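## Task

Using three of the four blocks, form the word "TEN". All three must rest entirely on the mat, lined up side by side with small gaps, so that viewed from the robot's base the letters on their upper faces read left to right and none is upside down or turned. The remaining block must end up somewhere off the mat. An arrangement that holds only because the robot is still supporting it does not count. Finish by opening the gripper and moving the arm away.

## Robot and tools

Robot: a single seven-joint Kinova Gen3 arm carrying a Robotiq 2F-85 parallel gripper. There is only one arm, so every command row covers just that arm plus its gripper.

Frames: the scene frame has its origin on the table surface directly under the arm's base. +z is up; looking along +x, +y is to the left. The base may sit slightly tilted on the table. "Left to right as seen from the base" therefore means going from +y toward -y while looking along +x.

Cameras: cam_low is a fixed view (504x504) with a supplied calibration; cam_wrist (504x504) rides on the wrist and has no given pose. Pictures arrive with each execute_actions result unless "pictures": false is passed.

Tool execute_actions, argument "actions": a list holding zero or one item.
- Empty list []: no command, just reports the present state.
- An action: {"rows": [[...], ...], "steps": N}. N is 1 to 15 control steps of 1/30 s each (15 if omitted). Up to 15 rows; one row is used per step and the final row repeats if rows run out.
- A wait: {"steps": N} with no rows, N up to 300; it returns once N steps have elapsed since the previous result, with thinking time counted in.
A rejected call sends nothing to the robot.

Each row has exactly 10 numbers in this order: joint_1 (waist), joint_2 (shoulder), joint_3 (upper arm roll), joint_4 (elbow), joint_5 (forearm roll), joint_6 (wrist pitch), joint_7 (wrist roll), gripper position, gripper force_limit, gripper speed. The seven joint values are absolute target angles in radians, in the same form the Joint positions line prints them; they are not offsets. Ranges: waist -6.283..6.283, shoulder -2.250..2.250, upper arm roll -6.283..6.283, elbow -2.580..2.580, forearm roll -6.283..6.283, wrist pitch -2.100..2.100, wrist roll -6.283..6.283. A target beyond an end by more than 0.013 rad, and farther out than the current angle, gets the call refused; true ends may differ from the listed ones by up to 0.013 rad, and a target beyond a true end is clipped, possibly with the line "joint sent to its limit" (which may refer to an earlier, still running action).

The three gripper values are each scaled from -1 to 1. position: +1 fully open (85 mm gap), pads touch near -0.8, -1 closes until blocked. force_limit: pad pressing force, roughly 20 N at -1, 128 N at 0, 235 N at +1. speed: roughly 20 mm/s at -1, 85 at 0, 150 at +1; quicker closing adds a little extra grip. New force or speed values only apply once the position number changes by at least 0.01; to loosen a grip, open first.

Motion: each joint's sent target is kept within a lead of its measured angle (0.304 rad for joints 1-4, 0.266 rad for 5-7), and all targets are scaled back if they would move the gripper more than 70 mm from where it is measured. Joints move together and arrive together; big moves may be unfinished when a result comes back. Between calls the arm keeps heading to the last row sent until it has essentially stopped. Fingertips shift about 13 mm outward from the wrist while closing, so leave that margin above the table.

Result lines: Joint positions (rad) and Joint velocities (rad/s) in column order; joint torques in the same order (offset and noisy; they change at rest only with contact or load). object_status: 0 moving, 1 stopped while opening, 2 stopped while closing (a grasp), 3 at the requested position or pads touching. To grasp, send position -1, hold it, and confirm status 2. position_measured is in counts: 3 fully open, about 78 = 60 mm, 130 = 40 mm, 180 = 20 mm, 230 = pads touching. "joint command not followed" means the clearance check altered or blocked targets; HELD marks steps where the row was not fully sent. TORQUE FAULT: a joint hit its load limit (48 N m for joints 1-4, 30.2 for 5-7, held weight included) and the arm halts for 10 s. MOTOR HOT warns from 60 °C; at 75 °C an OVER-TEMPERATURE FAULT lets the arm sag. Brief tugs on a held part or nudges to loose objects can occur.

Tool zoom_image: {"camera": "cam_low" or "cam_wrist", "region": [x0, y0, x1, y1]} in pixels of that camera's latest image, top-left is (0, 0), at most 504x504; returns a magnified view.

Tool read_manual: optional "section" ("licences"); returns licence text only and moves nothing.

Tool finished_scene: {"scene": 1 or 2}. Ends that scene irreversibly, reports whether the goal was met and gives the next scene's task. Replying without any tool call ends all remaining scenes.

Avoid: knocking or dropping anything off the table (instant failure), dropping or slipping blocks, slamming or pressing hard into the table or blocks, torque faults and overheating from holding loads long. Release the blocks so they stand on their own and withdraw the gripper before ending a scene.

Each tool is called after "Request:" as a command line: name --argument value for each argument, lists and objects as JSON in quotes; but a table of rows of numbers goes row by row, as --pt "numbers of a row", without its own name.

## Session

Request:
execute_actions --actions '[]'

Request:
zoom_image --camera "cam_low" --region '[334, 220, 504, 390]'

Scene clock: 0.00 s of 7600.00 s.
position_measured=3 object_status=3
Joint positions: [ 1.384  2.162 -0.065  0.235  2.245 -1.319  2.17 ]
Joint velocities: [ 0.    -0.001  0.     0.001 -0.    -0.     0.001]
Joint torques (N m, as the joint torque sensors report them, + toward a larger angle): no reading

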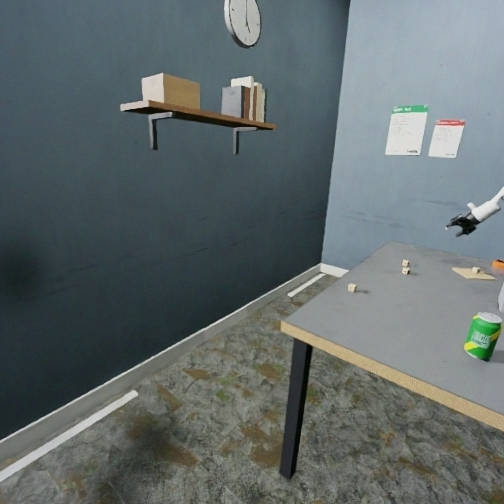

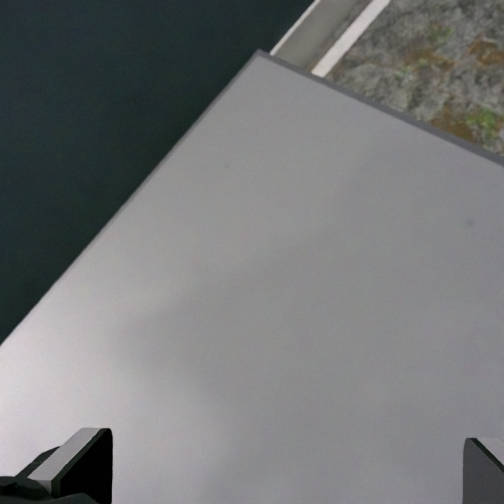

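Region (334, 220, 504, 390) of cam_low's 504x504 image, scaled by 2.965, with more detail than that image has.

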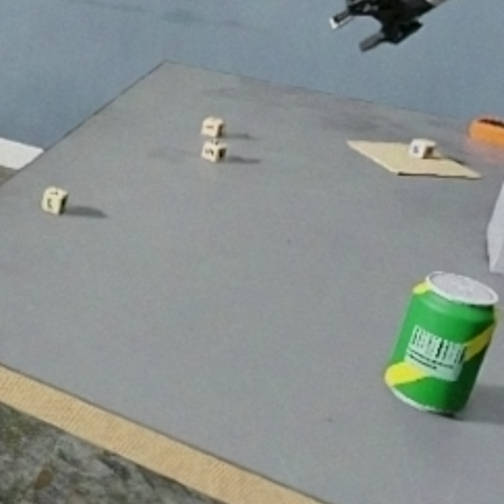

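Request:
execute_actions --actions '[{"rows":[[1.2,1.5,0,0.4,1.8,-0.9,2.5,1,-0.7,0.5]]}]' --pictures false

Request:
execute_actions --actions '[{"rows":[[0,0.4,0,1.4,0,1.34,3.14,1,-0.7,0.5]]}]' --pictures false

Request:
execute_actions --actions '[{"steps":75}]'

Scene clock: 4.43 s of 7600.00 s.
position_measured=3 object_status=3
Joint positions: [ 1.276  1.918 -0.026  0.333  2.035 -1.108  2.356]
Joint velocities: [-0.143 -0.536  0.052  0.131 -0.46   0.41   0.281]
Joint torques (N m, as the joint torque sensors report them, + toward a larger angle): [  9.24 -26.59  -0.7  -11.06  -1.66   0.75   0.28]
Steps of this call (steps 1 to 90: nothing new was sent; then 0.93 s passed at rest; steps 91 to 105: all 15 steps of this action). Readings (joint positions | what the end effector reports):
91: [1.383 2.160 -0.065 0.236 2.245 -1.318 2.171] | position_measured=3 object_status=3
92: [1.380 2.155 -0.063 0.241 2.242 -1.313 2.175] | position_measured=3 object_status=3
94: [1.361 2.127 -0.056 0.257 2.219 -1.290 2.199] | position_measured=3 object_status=3
98: [1.320 2.046 -0.042 0.294 2.148 -1.219 2.269] | position_measured=3 object_status=3
105: the state above

Scene clock: 4.93 s of 7600.00 s.
position_measured=3 object_status=3
Joint positions: [ 1.013  1.628 -0.009  0.592  1.784 -0.859  2.598]
Joint velocities: [-0.586 -0.59   0.019  0.586 -0.517  0.516  0.517]
Joint torques (N m, as the joint torque sensors report them, + toward a larger angle): [ 12.74 -23.32   1.52 -11.01  -1.07   0.76   0.32]
Steps of this call (steps 1 to 15: all 15 steps of this action). Readings (joint positions | what the end effector reports):
1: [1.270 1.900 -0.025 0.338 2.019 -1.094 2.366] | position_measured=3 object_status=3
2: [1.262 1.881 -0.022 0.346 2.004 -1.079 2.379] | position_measured=3 object_status=3
4: [1.228 1.843 -0.019 0.377 1.972 -1.046 2.410] | position_measured=3 object_status=3
8: [1.149 1.765 -0.015 0.456 1.904 -0.979 2.478] | position_measured=3 object_status=3
15: the state above

Scene clock: 7.43 s of 7600.00 s.
position_measured=3 object_status=3
Joint positions: [ 0.     0.401 -0.     1.4    0.02   1.123  3.14 ]
Joint velocities: [-0.001 -0.007  0.001  0.    -0.149  1.217 -0.001]
Joint torques (N m, as the joint torque sensors report them, + toward a larger angle): [ 12.5  -12.93   7.78  -7.68   2.34  -0.35  -0.08]
Steps of this call (steps 1 to 75: the robot went on to your last target). Readings (joint positions | what the end effector reports):
1: [0.993 1.608 -0.008 0.611 1.767 -0.842 2.615] | position_measured=3 object_status=3
2: [0.974 1.589 -0.008 0.631 1.750 -0.824 2.633] | position_measured=3 object_status=3
4: [0.934 1.549 -0.006 0.670 1.715 -0.790 2.667] | position_measured=3 object_status=3
8: [0.854 1.468 -0.005 0.750 1.645 -0.719 2.737] | position_measured=3 object_status=3
75: the state above

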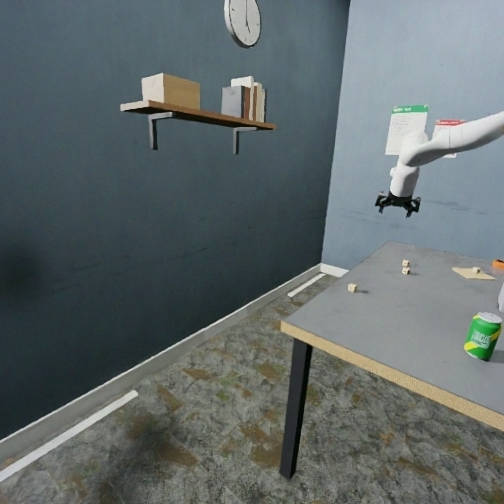

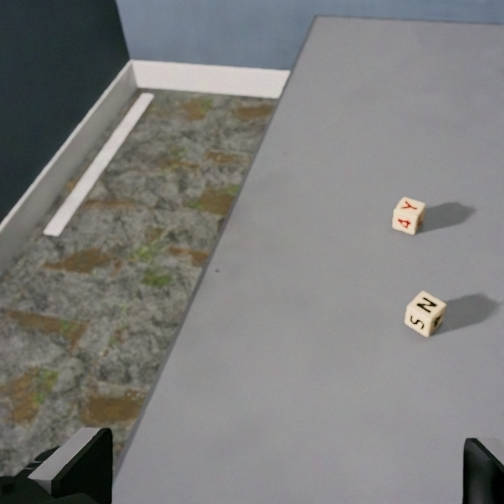

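Request:
execute_actions --actions '[]'

Request:
zoom_image --camera "cam_low" --region '[340, 255, 420, 300]'

Scene clock: 12.73 s of 7600.00 s.
position_measured=3 object_status=3
Joint positions: [-0.    0.4  -0.    1.4  -0.    1.34  3.14]
Joint velocities: [-0.    -0.    -0.    -0.002 -0.001 -0.     0.002]
Joint torques (N m, as the joint torque sensors report them, + toward a larger angle): [ 12.1  -12.71   7.43  -6.94   2.44  -0.05   0.17]
Steps of this call (steps 1 to 30: the robot went on to your last target; steps 31 to 100: nothing new was sent; then 1.97 s passed at rest). Readings (joint positions | what the end effector reports):
1: [0.000 0.401 -0.000 1.400 0.015 1.163 3.140] | position_measured=3 object_status=3
2: [0.000 0.401 -0.000 1.400 0.011 1.204 3.140] | position_measured=3 object_status=3
4: [0.000 0.400 -0.000 1.400 0.005 1.282 3.140] | position_measured=3 object_status=3
8: [-0.000 0.400 -0.000 1.401 -0.000 1.339 3.140] | position_measured=3 object_status=3
100: the state above
The arm was judged still, so your last target was given up. Only a new action makes it travel on or press farther. Fingers that are still opening or closing keep moving.

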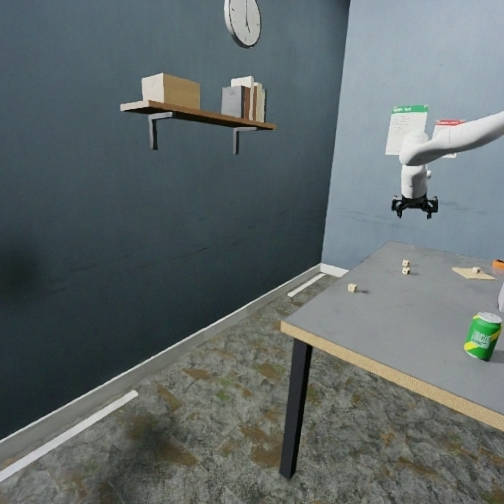

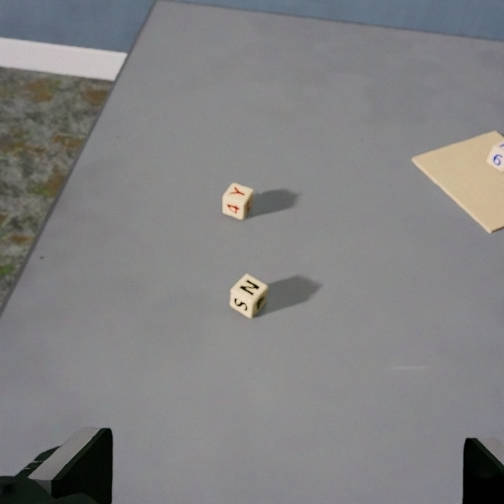

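Region (340, 255, 420, 300) of cam_low's 504x504 image, scaled by 6.300, with more detail than that image has; it fills the top 284 rows of this view, and the rest is white.

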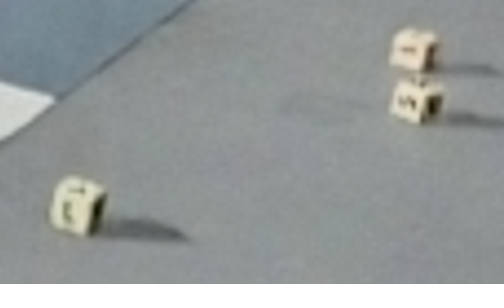

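Request:
execute_actions --actions '[{"rows":[[0.0532,0.7992,0,1.1193,-0.8067,1.2385,3.43,1,-0.7,0.5]]}]' --pictures false

Request:
execute_actions --actions '[{"steps":30}]'

Scene clock: 23.60 s of 7600.00 s.
position_measured=3 object_status=3
Joint positions: [ 0.044  0.724  0.     1.167 -0.368  1.255  3.381]
Joint velocities: [ 0.054  0.483 -0.004 -0.315 -1.215 -0.117  0.342]
Joint torques (N m, as the joint torque sensors report them, + toward a larger angle): [ 15.02 -18.23   6.8   -7.31   1.26  -0.19   0.04]
Steps of this call (steps 1 to 90: nothing new was sent; then 7.37 s passed at rest; steps 91 to 105: all 15 steps of this action). Readings (joint positions | what the end effector reports):
91: [0.000 0.401 -0.000 1.399 -0.001 1.340 3.141] | position_measured=3 object_status=3
92: [0.002 0.408 -0.000 1.394 -0.005 1.339 3.145] | position_measured=3 object_status=3
94: [0.007 0.438 0.000 1.368 -0.028 1.330 3.168] | position_measured=3 object_status=3
98: [0.023 0.547 0.000 1.282 -0.122 1.298 3.256] | position_measured=3 object_status=3
105: the state above

Scene clock: 24.60 s of 7600.00 s.
position_measured=3 object_status=3
Joint positions: [ 0.053  0.799 -0.     1.119 -0.807  1.238  3.43 ]
Joint velocities: [-0.001 -0.001 -0.     0.     0.001 -0.     0.002]
Joint torques (N m, as the joint torque sensors report them, + toward a larger angle): [ 16.36 -16.02   6.06  -6.81   0.36  -0.34   0.18]
Steps of this call (steps 1 to 30: the robot went on to your last target). Readings (joint positions | what the end effector reports):
1: [0.046 0.739 0.000 1.157 -0.409 1.252 3.391] | position_measured=3 object_status=3
2: [0.047 0.751 0.000 1.150 -0.450 1.249 3.399] | position_measured=3 object_status=3
4: [0.049 0.769 0.000 1.138 -0.531 1.245 3.411] | position_measured=3 object_status=3
8: [0.052 0.789 -0.000 1.126 -0.693 1.241 3.424] | position_measured=3 object_status=3
30: the state above
The arm was judged still, so your last target was given up. Only a new action makes it travel on or press farther. Fingers that are still opening or closing keep moving.

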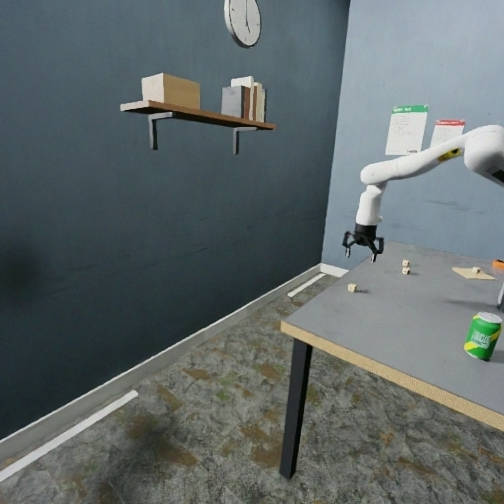

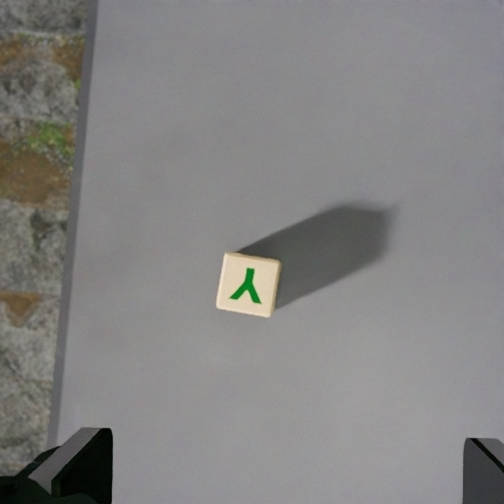

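Request:
execute_actions --actions '[{"rows":[[-0.2559,1.0037,0,0.6742,-0.1362,1.4048,2.727,1,-0.7,0.5]]}]' --pictures false

Request:
execute_actions --actions '[{"steps":25}]'

Request:
zoom_image --camera "cam_low" --region '[310, 220, 400, 310]'

Scene clock: 48.40 s of 7600.00 s.
position_measured=3 object_status=3
Joint positions: [-0.217  0.976 -0.002  0.74  -0.404  1.384  3.026]
Joint velocities: [-0.273  0.165  0.006 -0.494  1.215  0.15  -1.213]
Joint torques (N m, as the joint torque sensors report them, + toward a larger angle): [ 20.53 -18.75   5.92  -5.69   1.83   0.47   0.11]
Steps of this call (steps 1 to 90: nothing new was sent; then 20.30 s passed at rest; steps 91 to 105: all 15 steps of this action). Readings (joint positions | what the end effector reports):
91: [0.052 0.800 0.000 1.118 -0.806 1.239 3.429] | position_measured=3 object_status=3
92: [0.045 0.804 0.002 1.112 -0.801 1.242 3.425] | position_measured=3 object_status=3
94: [0.016 0.824 0.003 1.084 -0.778 1.256 3.402] | position_measured=3 object_status=3
98: [-0.086 0.893 0.001 0.969 -0.677 1.311 3.301] | position_measured=3 object_status=3
105: the state above

Scene clock: 49.23 s of 7600.00 s.
position_measured=3 object_status=3
Joint positions: [-0.256  1.004 -0.     0.674 -0.136  1.405  2.727]
Joint velocities: [ 0.     0.     0.    -0.001 -0.     0.     0.001]
Joint torques (N m, as the joint torque sensors report them, + toward a larger angle): [ 17.29 -19.27   5.38  -6.58   2.08   0.49  -0.21]
Steps of this call (steps 1 to 25: the robot went on to your last target). Readings (joint positions | what the end effector reports):
1: [-0.225 0.982 -0.001 0.725 -0.363 1.389 2.985] | position_measured=3 object_status=3
2: [-0.231 0.986 -0.001 0.714 -0.323 1.393 2.945] | position_measured=3 object_status=3
4: [-0.241 0.993 -0.000 0.697 -0.249 1.398 2.863] | position_measured=3 object_status=3
8: [-0.253 1.002 0.000 0.677 -0.144 1.404 2.738] | position_measured=3 object_status=3
25: the state above

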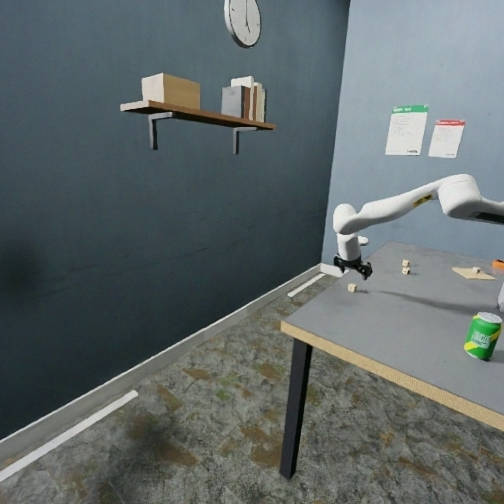

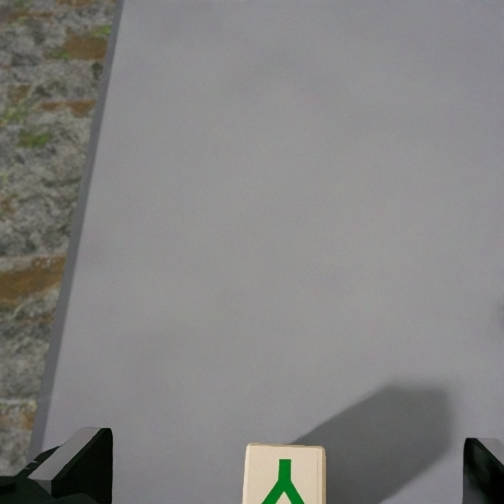

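Region (310, 220, 400, 310) of cam_low's 504x504 image, scaled by 5.600, with more detail than that image has.

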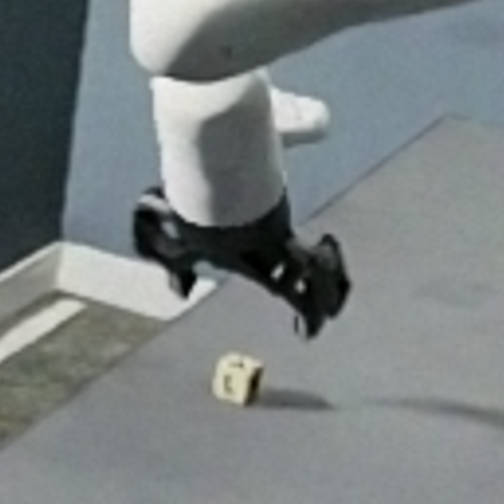

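Request:
execute_actions --actions '[{"rows":[[-0.3017,1.0736,0,0.6392,-0.1344,1.3642,2.686,1,-0.6,0],[-0.3017,1.0736,0,0.6392,-0.1344,1.3642,2.686,1,-0.6,0],[-0.3017,1.0736,0,0.6392,-0.1344,1.3642,2.686,1,-0.6,0],[-0.3017,1.0736,0,0.6392,-0.1344,1.3642,2.686,1,-0.6,0],[-0.3017,1.0736,0,0.6392,-0.1344,1.3642,2.686,1,-0.6,0],[-0.3017,1.0736,0,0.6392,-0.1344,1.3642,2.686,-1,-0.6,0]]}]' --pictures false

Request:
execute_actions --actions '[{"steps":22}]'

Request:
zoom_image --camera "cam_low" --region '[320, 250, 380, 310]'

Scene clock: 54.03 s of 7600.00 s.
position_measured=59 object_status=0
Joint positions: [-0.301  1.073 -0.     0.639 -0.134  1.364  2.686]
Joint velocities: [-0.003  0.004 -0.    -0.001 -0.     0.001  0.   ]
Joint torques (N m, as the joint torque sensors report them, + toward a larger angle): [ 17.73 -19.7    5.48  -6.11   2.06   0.59   0.04]
Steps of this call (steps 1 to 15: the robot went on to your last target; steps 16 to 90: nothing new was sent; then 1.30 s passed at rest; steps 91 to 105: all 15 steps of this action). Readings (joint positions | what the end effector reports):
91: [-0.257 1.005 0.000 0.673 -0.136 1.404 2.727] | position_measured=3 object_status=3
92: [-0.261 1.011 0.001 0.670 -0.135 1.402 2.724] | position_measured=3 object_status=3
94: [-0.279 1.038 0.002 0.655 -0.134 1.386 2.708] | position_measured=3 object_status=3
98: [-0.300 1.071 -0.002 0.642 -0.135 1.365 2.687] | position_measured=9 object_status=0
105: the state above

Scene clock: 54.77 s of 7600.00 s.
position_measured=170 object_status=2
Joint positions: [-0.302  1.073  0.     0.639 -0.134  1.364  2.686]
Joint velocities: [ 0.001 -0.    -0.     0.    -0.001  0.     0.   ]
Joint torques (N m, as the joint torque sensors report them, + toward a larger angle): [ 17.19 -19.27   5.36  -5.82   2.29   0.5    0.08]
Steps of this call (steps 1 to 15: the robot went on to your last target; steps 16 to 22: nothing new was sent). Readings (joint positions | what the end effector reports):
1: [-0.302 1.073 -0.000 0.639 -0.134 1.364 2.686] | position_measured=66 object_status=0
2: [-0.302 1.073 -0.000 0.639 -0.134 1.364 2.686] | position_measured=74 object_status=0
4: [-0.302 1.074 -0.000 0.639 -0.134 1.364 2.686] | position_measured=89 object_status=0
8: [-0.302 1.074 -0.000 0.639 -0.134 1.364 2.686] | position_measured=119 object_status=0
22: the state above
The arm was judged still, so your last target was given up. Only a new action makes it travel on or press farther. Fingers that are still opening or closing keep moving.

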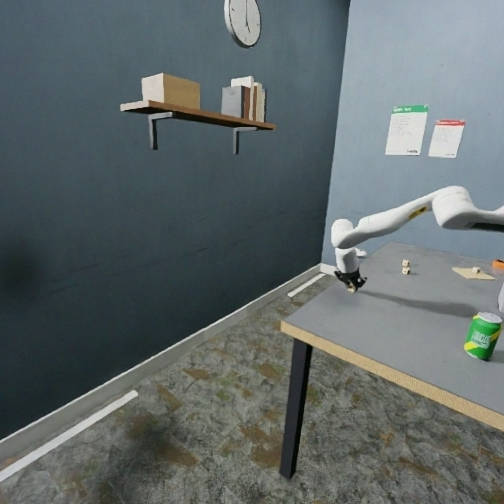

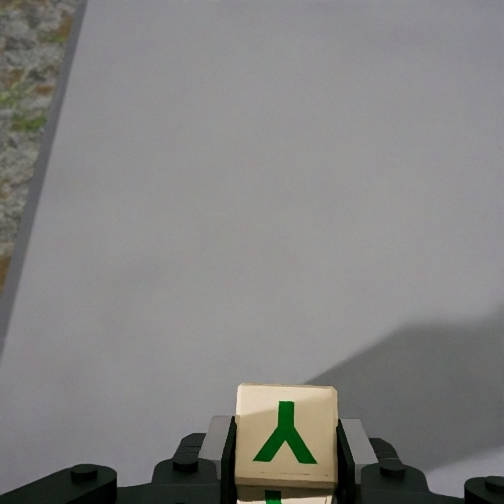

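Region (320, 250, 380, 310) of cam_low's 504x504 image, scaled by 8.400, with more detail than that image has.

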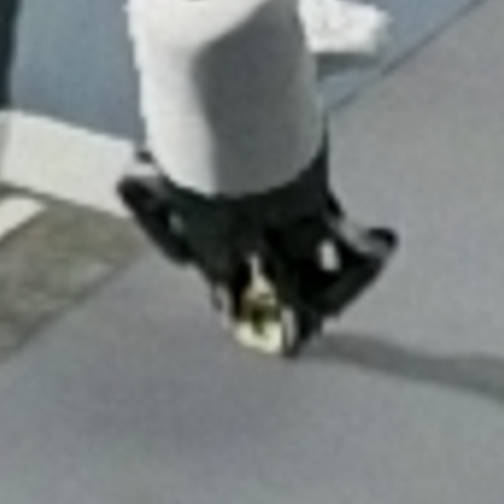

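Request:
execute_actions --actions '[{"rows":[[-0.2559,1.0037,0,0.6742,-0.1362,1.4048,2.727,-1,-0.6,0],[-0.2559,1.0037,0,0.6742,-0.1362,1.4048,2.727,-1,-0.6,0],[-0.2559,1.0037,0,0.6742,-0.1362,1.4048,2.727,-1,-0.6,0],[-0.2559,1.0037,0,0.6742,-0.1362,1.4048,2.727,-1,-0.6,0],[-0.2559,1.0037,0,0.6742,-0.1362,1.4048,2.727,-1,-0.6,0],[-0.25,0.6,0,1.0,-0.5,1.45,3.1,-1,-0.6,0]]}]' --pictures false

Request:
execute_actions --actions '[{"steps":25}]'

Scene clock: 59.60 s of 7600.00 s.
position_measured=170 object_status=2
Joint positions: [-0.255  0.793  0.001  0.852 -0.304  1.429  2.909]
Joint velocities: [ 0.02  -0.743  0.     0.571 -0.75   0.078  0.732]
Joint torques (N m, as the joint torque sensors report them, + toward a larger angle): [ 15.76 -18.62   5.55  -6.56   1.6    0.16   0.09]
Steps of this call (steps 1 to 90: nothing new was sent; then 1.33 s passed at rest; steps 91 to 105: all 15 steps of this action). Readings (joint positions | what the end effector reports):
91: [-0.301 1.072 -0.000 0.640 -0.135 1.365 2.686] | position_measured=170 object_status=2
92: [-0.297 1.066 -0.001 0.644 -0.135 1.367 2.689] | position_measured=170 object_status=2
94: [-0.279 1.039 -0.002 0.658 -0.136 1.383 2.705] | position_measured=170 object_status=2
98: [-0.259 0.972 0.002 0.698 -0.147 1.407 2.748] | position_measured=170 object_status=2
105: the state above

Scene clock: 60.43 s of 7600.00 s.
position_measured=170 object_status=2
Joint positions: [-0.25  0.6  -0.    1.   -0.5   1.45  3.1 ]
Joint velocities: [-0.    -0.002  0.    -0.002 -0.    -0.     0.002]
Joint torques (N m, as the joint torque sensors report them, + toward a larger angle): [ 13.51 -17.41   5.67  -6.98   1.22   0.4    0.17]
Steps of this call (steps 1 to 25: the robot went on to your last target). Readings (joint positions | what the end effector reports):
1: [-0.254 0.768 0.001 0.871 -0.330 1.432 2.934] | position_measured=170 object_status=2
2: [-0.254 0.743 0.001 0.890 -0.355 1.435 2.958] | position_measured=170 object_status=2
4: [-0.252 0.694 0.000 0.928 -0.405 1.440 3.007] | position_measured=170 object_status=2
8: [-0.251 0.618 -0.001 0.986 -0.486 1.449 3.085] | position_measured=170 object_status=2
25: the state above

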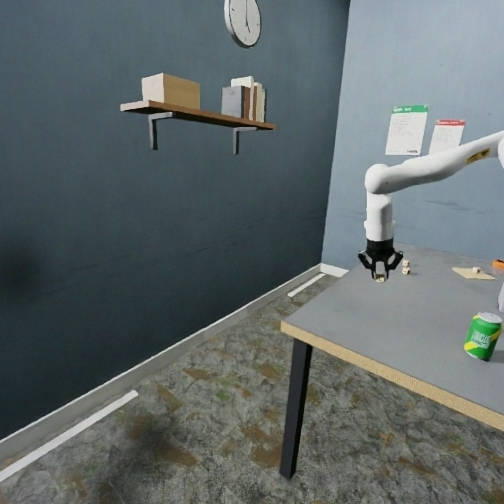

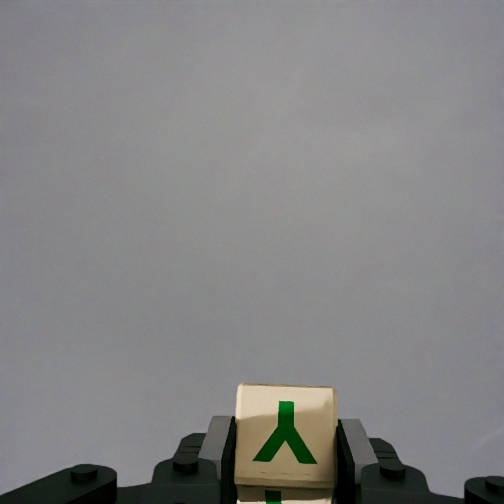

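Request:
zoom_image --camera "cam_low" --region '[365, 262, 395, 292]'

Region (365, 262, 395, 292) of cam_low's 504x504 image, scaled by 16.800, with more detail than that image has.

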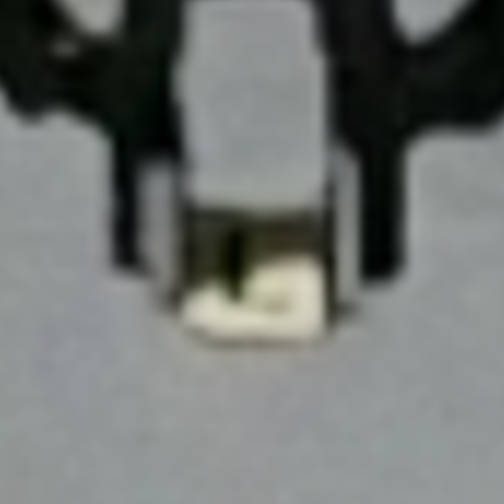

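Request:
execute_actions --actions '[{"rows":[[-0.25,0.5,0,1.0,-2.3,1.7,3.1,-1,-0.6,0]]}]' --pictures false

Request:
execute_actions --actions '[{"steps":55}]'

Scene clock: 67.10 s of 7600.00 s.
position_measured=170 object_status=2
Joint positions: [-0.25   0.509 -0.     1.    -0.989  1.68   3.1  ]
Joint velocities: [-0.001 -0.057 -0.001 -0.001 -1.216  0.141  0.001]
Joint torques (N m, as the joint torque sensors report them, + toward a larger angle): [ 11.98 -15.67   4.38  -7.07  -0.42   0.75   0.14]
Steps of this call (steps 1 to 15: the robot went on to your last target; steps 16 to 140: nothing new was sent; then 1.50 s passed at rest; steps 141 to 155: all 15 steps of this action). Readings (joint positions | what the end effector reports):
141: [-0.250 0.599 0.000 1.000 -0.501 1.451 3.100] | position_measured=170 object_status=2
142: [-0.250 0.595 0.001 1.001 -0.510 1.460 3.100] | position_measured=170 object_status=2
144: [-0.249 0.576 0.002 1.002 -0.559 1.507 3.100] | position_measured=170 object_status=2
148: [-0.249 0.538 0.000 1.000 -0.706 1.605 3.100] | position_measured=170 object_status=2
155: the state above

Scene clock: 68.93 s of 7600.00 s.
position_measured=170 object_status=2
Joint positions: [-0.25  0.5  -0.    1.   -2.3   1.7   3.1 ]
Joint velocities: [ 0.    -0.001  0.    -0.001 -0.001  0.001 -0.001]
Joint torques (N m, as the joint torque sensors report them, + toward a larger angle): [ 11.51 -17.34   2.96  -7.43  -2.4    0.23   0.  ]
Steps of this call (steps 1 to 55: the robot went on to your last target). Readings (joint positions | what the end effector reports):
1: [-0.250 0.507 -0.000 1.000 -1.029 1.684 3.100] | position_measured=170 object_status=2
2: [-0.250 0.506 -0.000 1.000 -1.070 1.687 3.100] | position_measured=170 object_status=2
4: [-0.250 0.504 -0.000 1.000 -1.151 1.692 3.100] | position_measured=170 object_status=2
8: [-0.250 0.502 -0.000 1.000 -1.314 1.697 3.100] | position_measured=170 object_status=2
55: the state above

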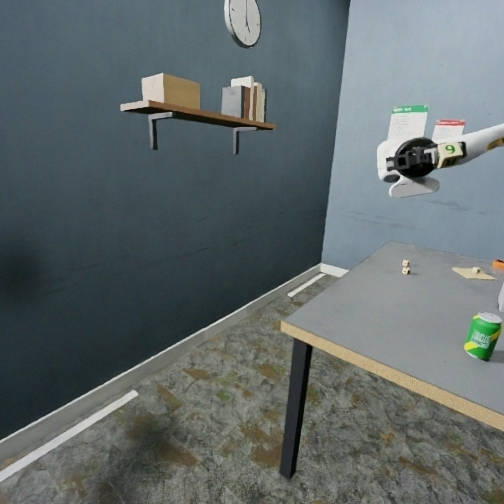

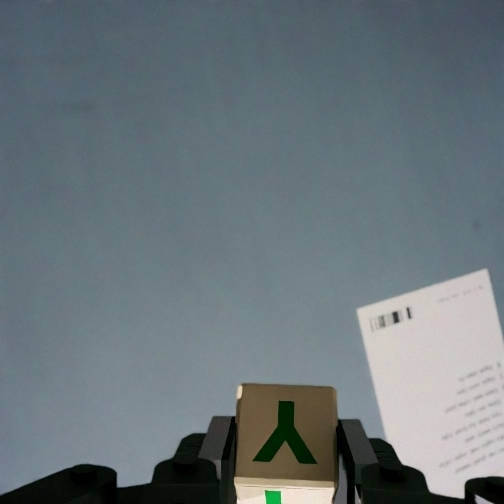

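Request:
zoom_image --camera "cam_low" --region '[420, 125, 480, 185]'

Region (420, 125, 480, 185) of cam_low's 504x504 image, scaled by 8.400, with more detail than that image has.

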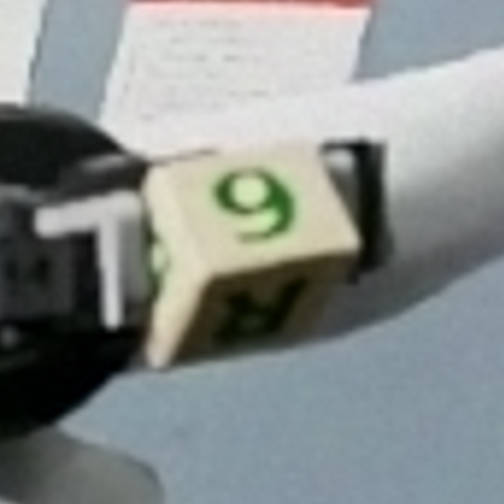

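Request:
execute_actions --actions '[{"rows":[[-0.25,0.5,0,1.0,-2.3,0.8,3.1,-1,-0.6,0]]}]' --pictures false

Request:
execute_actions --actions '[{"steps":22}]'

Request:
zoom_image --camera "cam_low" --region '[230, 110, 350, 200]'

Scene clock: 73.67 s of 7600.00 s.
position_measured=170 object_status=2
Joint positions: [-0.25   0.5   -0.     1.    -2.3    1.194  3.1  ]
Joint velocities: [ 0.001  0.     0.     0.001 -0.001 -1.215  0.   ]
Joint torques (N m, as the joint torque sensors report them, + toward a larger angle): [ 12.76 -18.     3.87  -8.75  -2.35   0.38   0.  ]
Steps of this call (steps 1 to 15: the robot went on to your last target; steps 16 to 90: nothing new was sent; then 1.23 s passed at rest; steps 91 to 105: all 15 steps of this action). Readings (joint positions | what the end effector reports):
91: [-0.250 0.500 -0.000 1.000 -2.300 1.698 3.100] | position_measured=170 object_status=2
92: [-0.250 0.500 -0.000 1.000 -2.300 1.689 3.100] | position_measured=170 object_status=2
94: [-0.250 0.499 -0.000 1.000 -2.300 1.638 3.100] | position_measured=170 object_status=2
98: [-0.250 0.499 -0.000 1.000 -2.300 1.479 3.100] | position_measured=170 object_status=2
105: the state above

Scene clock: 74.40 s of 7600.00 s.
position_measured=170 object_status=2
Joint positions: [-0.25  0.5  -0.    1.   -2.3   0.8   3.1 ]
Joint velocities: [-0.002 -0.001  0.     0.001  0.    -0.     0.   ]
Joint torques (N m, as the joint torque sensors report them, + toward a larger angle): [ 13.68 -18.53   5.22  -9.9   -1.71   0.13   0.21]
Steps of this call (steps 1 to 22: the robot went on to your last target). Readings (joint positions | what the end effector reports):
1: [-0.250 0.500 -0.000 1.000 -2.300 1.154 3.100] | position_measured=170 object_status=2
2: [-0.250 0.500 -0.000 1.000 -2.300 1.113 3.100] | position_measured=170 object_status=2
4: [-0.250 0.500 -0.000 1.000 -2.300 1.032 3.100] | position_measured=170 object_status=2
8: [-0.250 0.500 -0.000 1.000 -2.300 0.871 3.100] | position_measured=170 object_status=2
22: the state above

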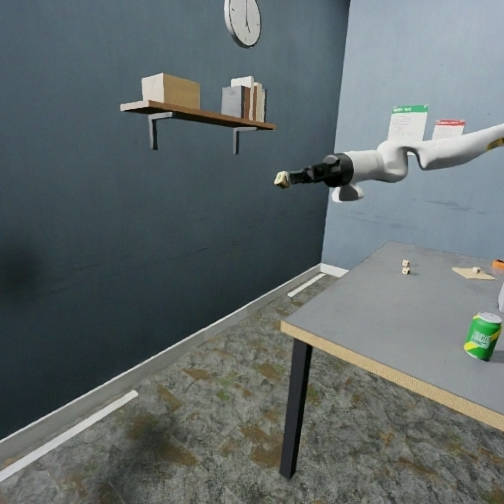

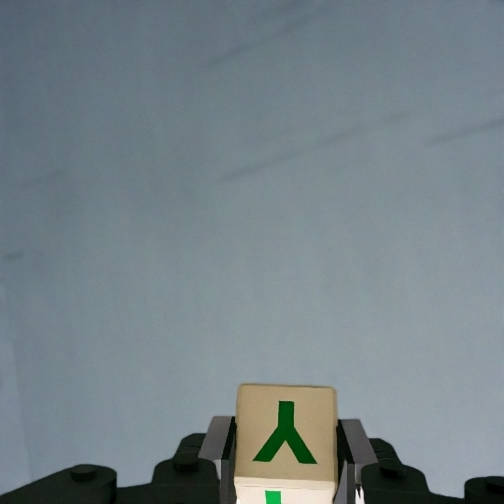

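Region (230, 110, 350, 200) of cam_low's 504x504 image, scaled by 4.200, with more detail than that image has; it fills the top 378 rows of this view, and the rest is white.

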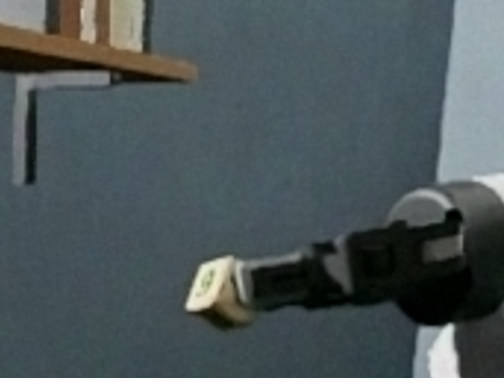

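Request:
execute_actions --actions '[{"rows":[[-0.25,0.6,0,1.0,-0.3,1.45,2.9,-1,-0.6,0]]}]' --pictures false

Request:
execute_actions --actions '[{"steps":36}]' --pictures false

Request:
execute_actions --actions '[{"rows":[[-0.2559,1.0037,0,0.6742,-0.1362,1.4048,2.727,-1,-0.6,0]]}]' --pictures false

Request:
execute_actions --actions '[{"steps":10}]' --pictures false

Request:
execute_actions --actions '[{"rows":[[-0.301,1.0725,0,0.6397,-0.1344,1.365,2.687,-1,-0.6,0]],"steps":13}]' --pictures false

Request:
execute_actions --actions '[{"rows":[[-0.301,1.0725,0,0.6397,-0.1344,1.365,2.687,1,-0.6,0.5]],"steps":8}]' --pictures false

Request:
execute_actions --actions '[{"rows":[[-0.2559,1.0037,0,0.6742,-0.1362,1.4048,2.727,1,-0.6,0.5]],"steps":10}]'

Scene clock: 80.37 s of 7600.00 s.
position_measured=170 object_status=2
Joint positions: [-0.25   0.591 -0.     1.    -1.812  1.285  2.917]
Joint velocities: [-0.006  0.051 -0.005 -0.004  1.2    1.014 -0.107]
Joint torques (N m, as the joint torque sensors report them, + toward a larger angle): [ 14.03 -18.72   3.93  -8.26  -1.77   0.18   0.13]
Steps of this call (steps 1 to 15: the robot went on to your last target; steps 16 to 90: nothing new was sent; then 2.47 s passed at rest; steps 91 to 105: all 15 steps of this action). Readings (joint positions | what the end effector reports):
91: [-0.250 0.501 0.000 1.000 -2.299 0.802 3.099] | position_measured=170 object_status=2
92: [-0.250 0.505 0.000 0.999 -2.290 0.812 3.092] | position_measured=170 object_status=2
94: [-0.249 0.524 0.001 0.997 -2.240 0.863 3.054] | position_measured=170 object_status=2
98: [-0.249 0.565 0.000 1.000 -2.085 1.016 2.970] | position_measured=170 object_status=2
105: the state above

Scene clock: 81.57 s of 7600.00 s.
position_measured=170 object_status=2
Joint positions: [-0.25   0.6    0.     1.    -0.353  1.45   2.9  ]
Joint velocities: [ 0.009  0.003  0.012  0.003  0.985  0.    -0.002]
Joint torques (N m, as the joint torque sensors report them, + toward a larger angle): [ 13.48 -17.97   5.42  -7.06   0.95   0.29  -0.14]
Steps of this call (steps 1 to 36: the robot went on to your last target). Readings (joint positions | what the end effector reports):
1: [-0.250 0.592 -0.000 1.000 -1.772 1.316 2.914] | position_measured=170 object_status=2
2: [-0.251 0.593 -0.001 1.000 -1.731 1.342 2.911] | position_measured=170 object_status=2
4: [-0.251 0.595 -0.001 1.000 -1.650 1.381 2.907] | position_measured=170 object_status=2
8: [-0.251 0.598 -0.000 1.000 -1.488 1.423 2.903] | position_measured=170 object_status=2
36: the state above

Scene clock: 82.07 s of 7600.00 s.
position_measured=170 object_status=2
Joint positions: [-0.255  0.939  0.     0.722 -0.158  1.411  2.752]
Joint velocities: [-0.01   0.704 -0.    -0.517  0.259 -0.076 -0.284]
Joint torques (N m, as the joint torque sensors report them, + toward a larger angle): [ 16.46 -22.95   5.57  -7.33   1.9    0.58   0.06]
Steps of this call (steps 1 to 15: all 15 steps of this action). Readings (joint positions | what the end effector reports):
1: [-0.250 0.602 0.001 1.000 -0.325 1.450 2.900] | position_measured=170 object_status=2
2: [-0.250 0.608 0.001 0.994 -0.304 1.449 2.897] | position_measured=170 object_status=2
4: [-0.250 0.637 0.001 0.967 -0.276 1.445 2.883] | position_measured=170 object_status=2
8: [-0.252 0.745 0.000 0.869 -0.228 1.430 2.830] | position_measured=170 object_status=2
15: the state above

Scene clock: 82.40 s of 7600.00 s.
position_measured=170 object_status=2
Joint positions: [-0.256  1.002 -0.     0.675 -0.136  1.405  2.727]
Joint velocities: [-0.001  0.015 -0.    -0.002 -0.     0.     0.002]
Joint torques (N m, as the joint torque sensors report them, + toward a larger angle): [ 17.3  -19.48   5.54  -6.24   2.13   0.53   0.17]
Steps of this call (steps 1 to 10: the robot went on to your last target). Readings (joint positions | what the end effector reports):
1: [-0.255 0.960 0.000 0.707 -0.151 1.408 2.743] | position_measured=170 object_status=2
2: [-0.255 0.977 0.000 0.694 -0.144 1.407 2.736] | position_measured=170 object_status=2
4: [-0.256 0.996 0.000 0.680 -0.137 1.405 2.728] | position_measured=170 object_status=2
8: [-0.256 1.001 0.000 0.675 -0.136 1.405 2.727] | position_measured=170 object_status=2
10: the state above

Scene clock: 82.83 s of 7600.00 s.
position_measured=170 object_status=2
Joint positions: [-0.301  1.072  0.     0.64  -0.134  1.365  2.687]
Joint velocities: [-0.004  0.007 -0.    -0.002 -0.001  0.     0.001]
Joint torques (N m, as the joint torque sensors report them, + toward a larger angle): [ 17.38 -19.32   5.53  -6.01   2.31   0.44   0.04]
Steps of this call (steps 1 to 13: all 13 steps of this action). Readings (joint positions | what the end effector reports):
1: [-0.257 1.004 0.000 0.674 -0.136 1.404 2.727] | position_measured=170 object_status=2
2: [-0.261 1.010 0.001 0.670 -0.135 1.402 2.724] | position_measured=170 object_status=2
4: [-0.278 1.038 0.002 0.655 -0.134 1.386 2.709] | position_measured=170 object_status=2
8: [-0.300 1.070 -0.002 0.643 -0.135 1.366 2.688] | position_measured=170 object_status=2
13: the state above

Scene clock: 83.10 s of 7600.00 s.
position_measured=115 object_status=0
Joint positions: [-0.301  1.072 -0.     0.64  -0.134  1.365  2.687]
Joint velocities: [-0.001  0.    -0.    -0.002 -0.001 -0.     0.001]
Joint torques (N m, as the joint torque sensors report them, + toward a larger angle): [ 17.17 -20.01   5.33  -6.13   2.09   0.75  -0.07]
Steps of this call (steps 1 to 8: all 8 steps of this action). Readings (joint positions | what the end effector reports):
1: [-0.301 1.072 0.000 0.640 -0.134 1.365 2.687] | position_measured=170 object_status=0
2: [-0.301 1.072 -0.000 0.640 -0.134 1.365 2.687] | position_measured=169 object_status=0
4: [-0.301 1.072 0.000 0.640 -0.134 1.365 2.687] | position_measured=154 object_status=0
8: the state above

Scene clock: 83.43 s of 7600.00 s.
position_measured=13 object_status=0
Joint positions: [-0.257  1.005  0.001  0.673 -0.136  1.405  2.727]
Joint velocities: [ 0.005 -0.011 -0.019  0.022 -0.008  0.003  0.004]
Joint torques (N m, as the joint torque sensors report them, + toward a larger angle): [ 17.23 -19.63   5.45  -6.62   2.23   0.62   0.04]
Steps of this call (steps 1 to 10: all 10 steps of this action). Readings (joint positions | what the end effector reports):
1: [-0.300 1.071 -0.000 0.640 -0.134 1.365 2.687] | position_measured=104 object_status=0
2: [-0.297 1.066 -0.001 0.644 -0.135 1.368 2.690] | position_measured=94 object_status=0
4: [-0.280 1.040 -0.002 0.658 -0.136 1.382 2.704] | position_measured=73 object_status=0
8: [-0.257 1.006 0.002 0.671 -0.135 1.404 2.726] | position_measured=32 object_status=0
10: the state above

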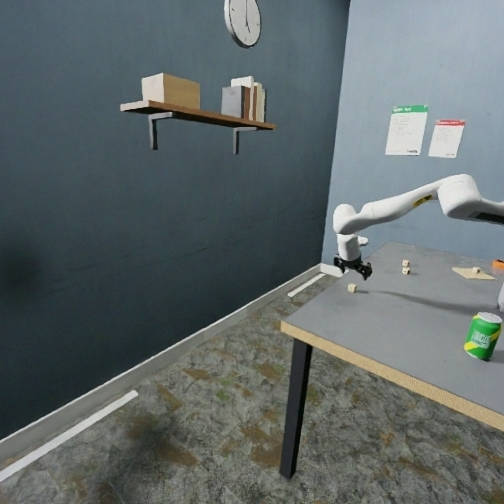

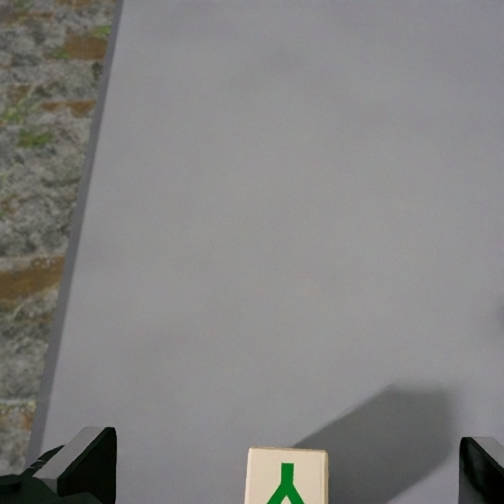

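Request:
execute_actions --actions '[{"rows":[[0.4,1.0,0,1.1,-0.3,1.25,3.15,1,-0.6,0.5]]}]' --pictures false

Request:
execute_actions --actions '[{"steps":12}]' --pictures false

Request:
execute_actions --actions '[{"rows":[[1.055,1.42,0,1.3321,-0.39,1.1,3.5,1,-0.6,0.5]]}]' --pictures false

Request:
execute_actions --actions '[{"steps":35}]'

Scene clock: 88.60 s of 7600.00 s.
position_measured=3 object_status=3
Joint positions: [ 0.038  1.001 -0.001  0.936 -0.245  1.302  2.972]
Joint velocities: [ 0.727  0.003  0.003  0.454 -0.153 -0.144  0.493]
Joint torques (N m, as the joint torque sensors report them, + toward a larger angle): [ 17.62 -18.12   6.57  -6.61   1.93  -0.19   0.01]
Steps of this call (steps 1 to 15: the robot went on to your last target; steps 16 to 90: nothing new was sent; then 1.67 s passed at rest; steps 91 to 105: all 15 steps of this action). Readings (joint positions | what the end effector reports):
91: [-0.254 1.004 -0.000 0.675 -0.137 1.404 2.728] | position_measured=3 object_status=3
92: [-0.249 1.003 -0.002 0.680 -0.140 1.401 2.732] | position_measured=3 object_status=3
94: [-0.220 1.001 -0.003 0.707 -0.155 1.388 2.755] | position_measured=3 object_status=3
98: [-0.126 1.000 -0.001 0.799 -0.198 1.347 2.837] | position_measured=3 object_status=3
105: the state above

Scene clock: 89.00 s of 7600.00 s.
position_measured=3 object_status=3
Joint positions: [ 0.336  1.001  0.     1.073 -0.291  1.258  3.121]
Joint velocities: [ 0.674 -0.003  0.025  0.294 -0.087 -0.091  0.318]
Joint torques (N m, as the joint torque sensors report them, + toward a larger angle): [ 14.41 -16.14   5.79  -7.     1.41  -0.05   0.19]
Steps of this call (steps 1 to 12: the robot went on to your last target). Readings (joint positions | what the end effector reports):
1: [0.062 1.001 -0.001 0.951 -0.250 1.297 2.988] | position_measured=3 object_status=3
2: [0.087 1.001 -0.001 0.964 -0.255 1.293 3.003] | position_measured=3 object_status=3
4: [0.136 1.001 -0.001 0.988 -0.263 1.285 3.028] | position_measured=3 object_status=3
8: [0.236 1.001 -0.000 1.030 -0.277 1.272 3.075] | position_measured=3 object_status=3
12: the state above

Scene clock: 89.50 s of 7600.00 s.
position_measured=3 object_status=3
Joint positions: [ 0.618  1.23   0.     1.233 -0.352  1.162  3.34 ]
Joint velocities: [ 0.684  0.483 -0.002  0.253 -0.096 -0.158  0.408]
Joint torques (N m, as the joint torque sensors report them, + toward a larger angle): [ 15.15 -17.51   7.    -6.91   1.19   0.12   0.05]
Steps of this call (steps 1 to 15: all 15 steps of this action). Readings (joint positions | what the end effector reports):
1: [0.357 1.001 0.001 1.082 -0.294 1.255 3.131] | position_measured=3 object_status=3
2: [0.374 1.005 0.002 1.094 -0.298 1.250 3.144] | position_measured=3 object_status=3
4: [0.405 1.029 0.001 1.117 -0.308 1.235 3.171] | position_measured=3 object_status=3
8: [0.476 1.104 0.001 1.166 -0.327 1.204 3.234] | position_measured=3 object_status=3
15: the state above

Scene clock: 90.67 s of 7600.00 s.
position_measured=3 object_status=3
Joint positions: [ 1.055  1.42   0.     1.332 -0.39   1.1    3.5  ]
Joint velocities: [ 0.     0.001 -0.     0.001  0.     0.     0.001]
Joint torques (N m, as the joint torque sensors report them, + toward a larger angle): [  9.26 -18.53   4.43  -8.05   0.73  -0.03  -0.22]
Steps of this call (steps 1 to 35: the robot went on to your last target). Readings (joint positions | what the end effector reports):
1: [0.641 1.245 0.000 1.241 -0.356 1.157 3.354] | position_measured=3 object_status=3
2: [0.666 1.260 0.000 1.249 -0.359 1.152 3.366] | position_measured=3 object_status=3
4: [0.717 1.288 -0.000 1.263 -0.364 1.142 3.390] | position_measured=3 object_status=3
8: [0.829 1.335 -0.000 1.288 -0.373 1.127 3.430] | position_measured=3 object_status=3
35: the state above

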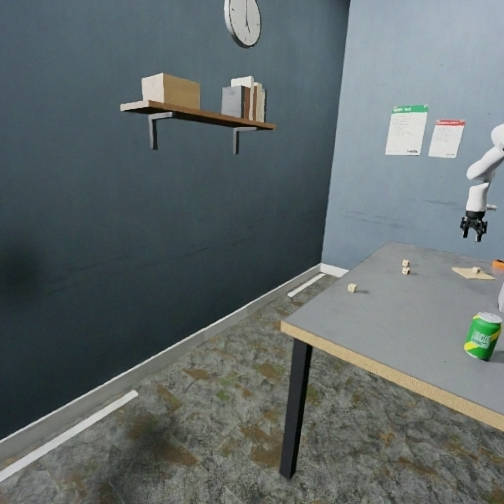

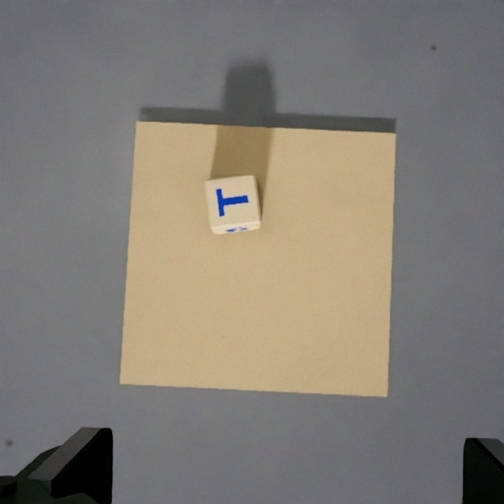

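Request:
execute_actions --actions '[{"rows":[[1.055,1.42,0,1.3321,-1.35,1.0,3.9,1,-0.6,0.5]]}]' --pictures false

Request:
execute_actions --actions '[{"steps":22}]'

Scene clock: 93.87 s of 7600.00 s.
position_measured=3 object_status=3
Joint positions: [ 1.055  1.42  -0.     1.332 -0.895  1.005  3.868]
Joint velocities: [-0.     0.002 -0.    -0.    -1.215 -0.041  0.245]
Joint torques (N m, as the joint torque sensors report them, + toward a larger angle): [ 10.23 -18.91   3.95  -8.79  -0.08  -0.09   0.02]
Steps of this call (steps 1 to 15: the robot went on to your last target; steps 16 to 81: nothing new was sent; steps 82 to 96: all 15 steps of this action). Readings (joint positions | what the end effector reports):
82: [1.055 1.420 0.000 1.332 -0.391 1.099 3.502] | position_measured=3 object_status=3
83: [1.055 1.420 0.000 1.332 -0.400 1.096 3.511] | position_measured=3 object_status=3
85: [1.056 1.420 0.001 1.333 -0.450 1.077 3.562] | position_measured=3 object_status=3
89: [1.055 1.420 0.000 1.332 -0.611 1.032 3.720] | position_measured=3 object_status=3
96: the state above

Scene clock: 94.60 s of 7600.00 s.
position_measured=3 object_status=3
Joint positions: [ 1.055  1.42   0.     1.332 -1.35   1.     3.9  ]
Joint velocities: [ 0.    -0.    -0.     0.     0.002 -0.     0.001]
Joint torques (N m, as the joint torque sensors report them, + toward a larger angle): [ 11.13 -19.73   3.32  -8.84  -1.33  -0.14   0.06]
Steps of this call (steps 1 to 22: the robot went on to your last target). Readings (joint positions | what the end effector reports):
1: [1.055 1.420 -0.000 1.332 -0.936 1.004 3.875] | position_measured=3 object_status=3
2: [1.055 1.420 -0.000 1.332 -0.976 1.003 3.881] | position_measured=3 object_status=3
4: [1.055 1.420 -0.000 1.332 -1.058 1.002 3.888] | position_measured=3 object_status=3
8: [1.055 1.420 -0.000 1.332 -1.220 1.001 3.896] | position_measured=3 object_status=3
22: the state above

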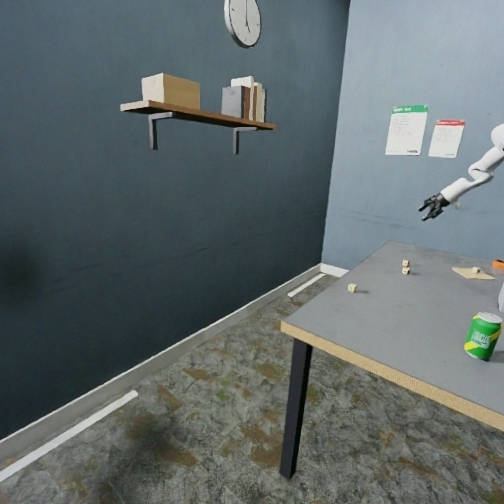

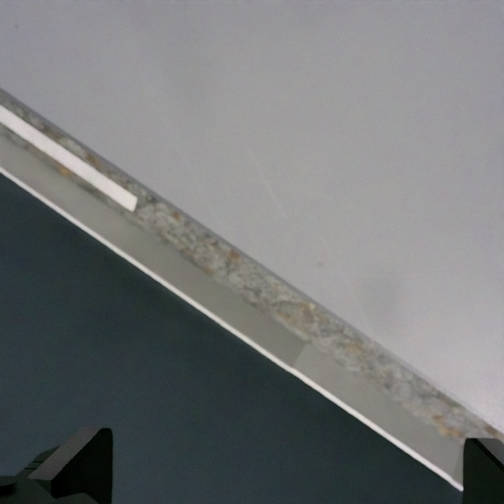

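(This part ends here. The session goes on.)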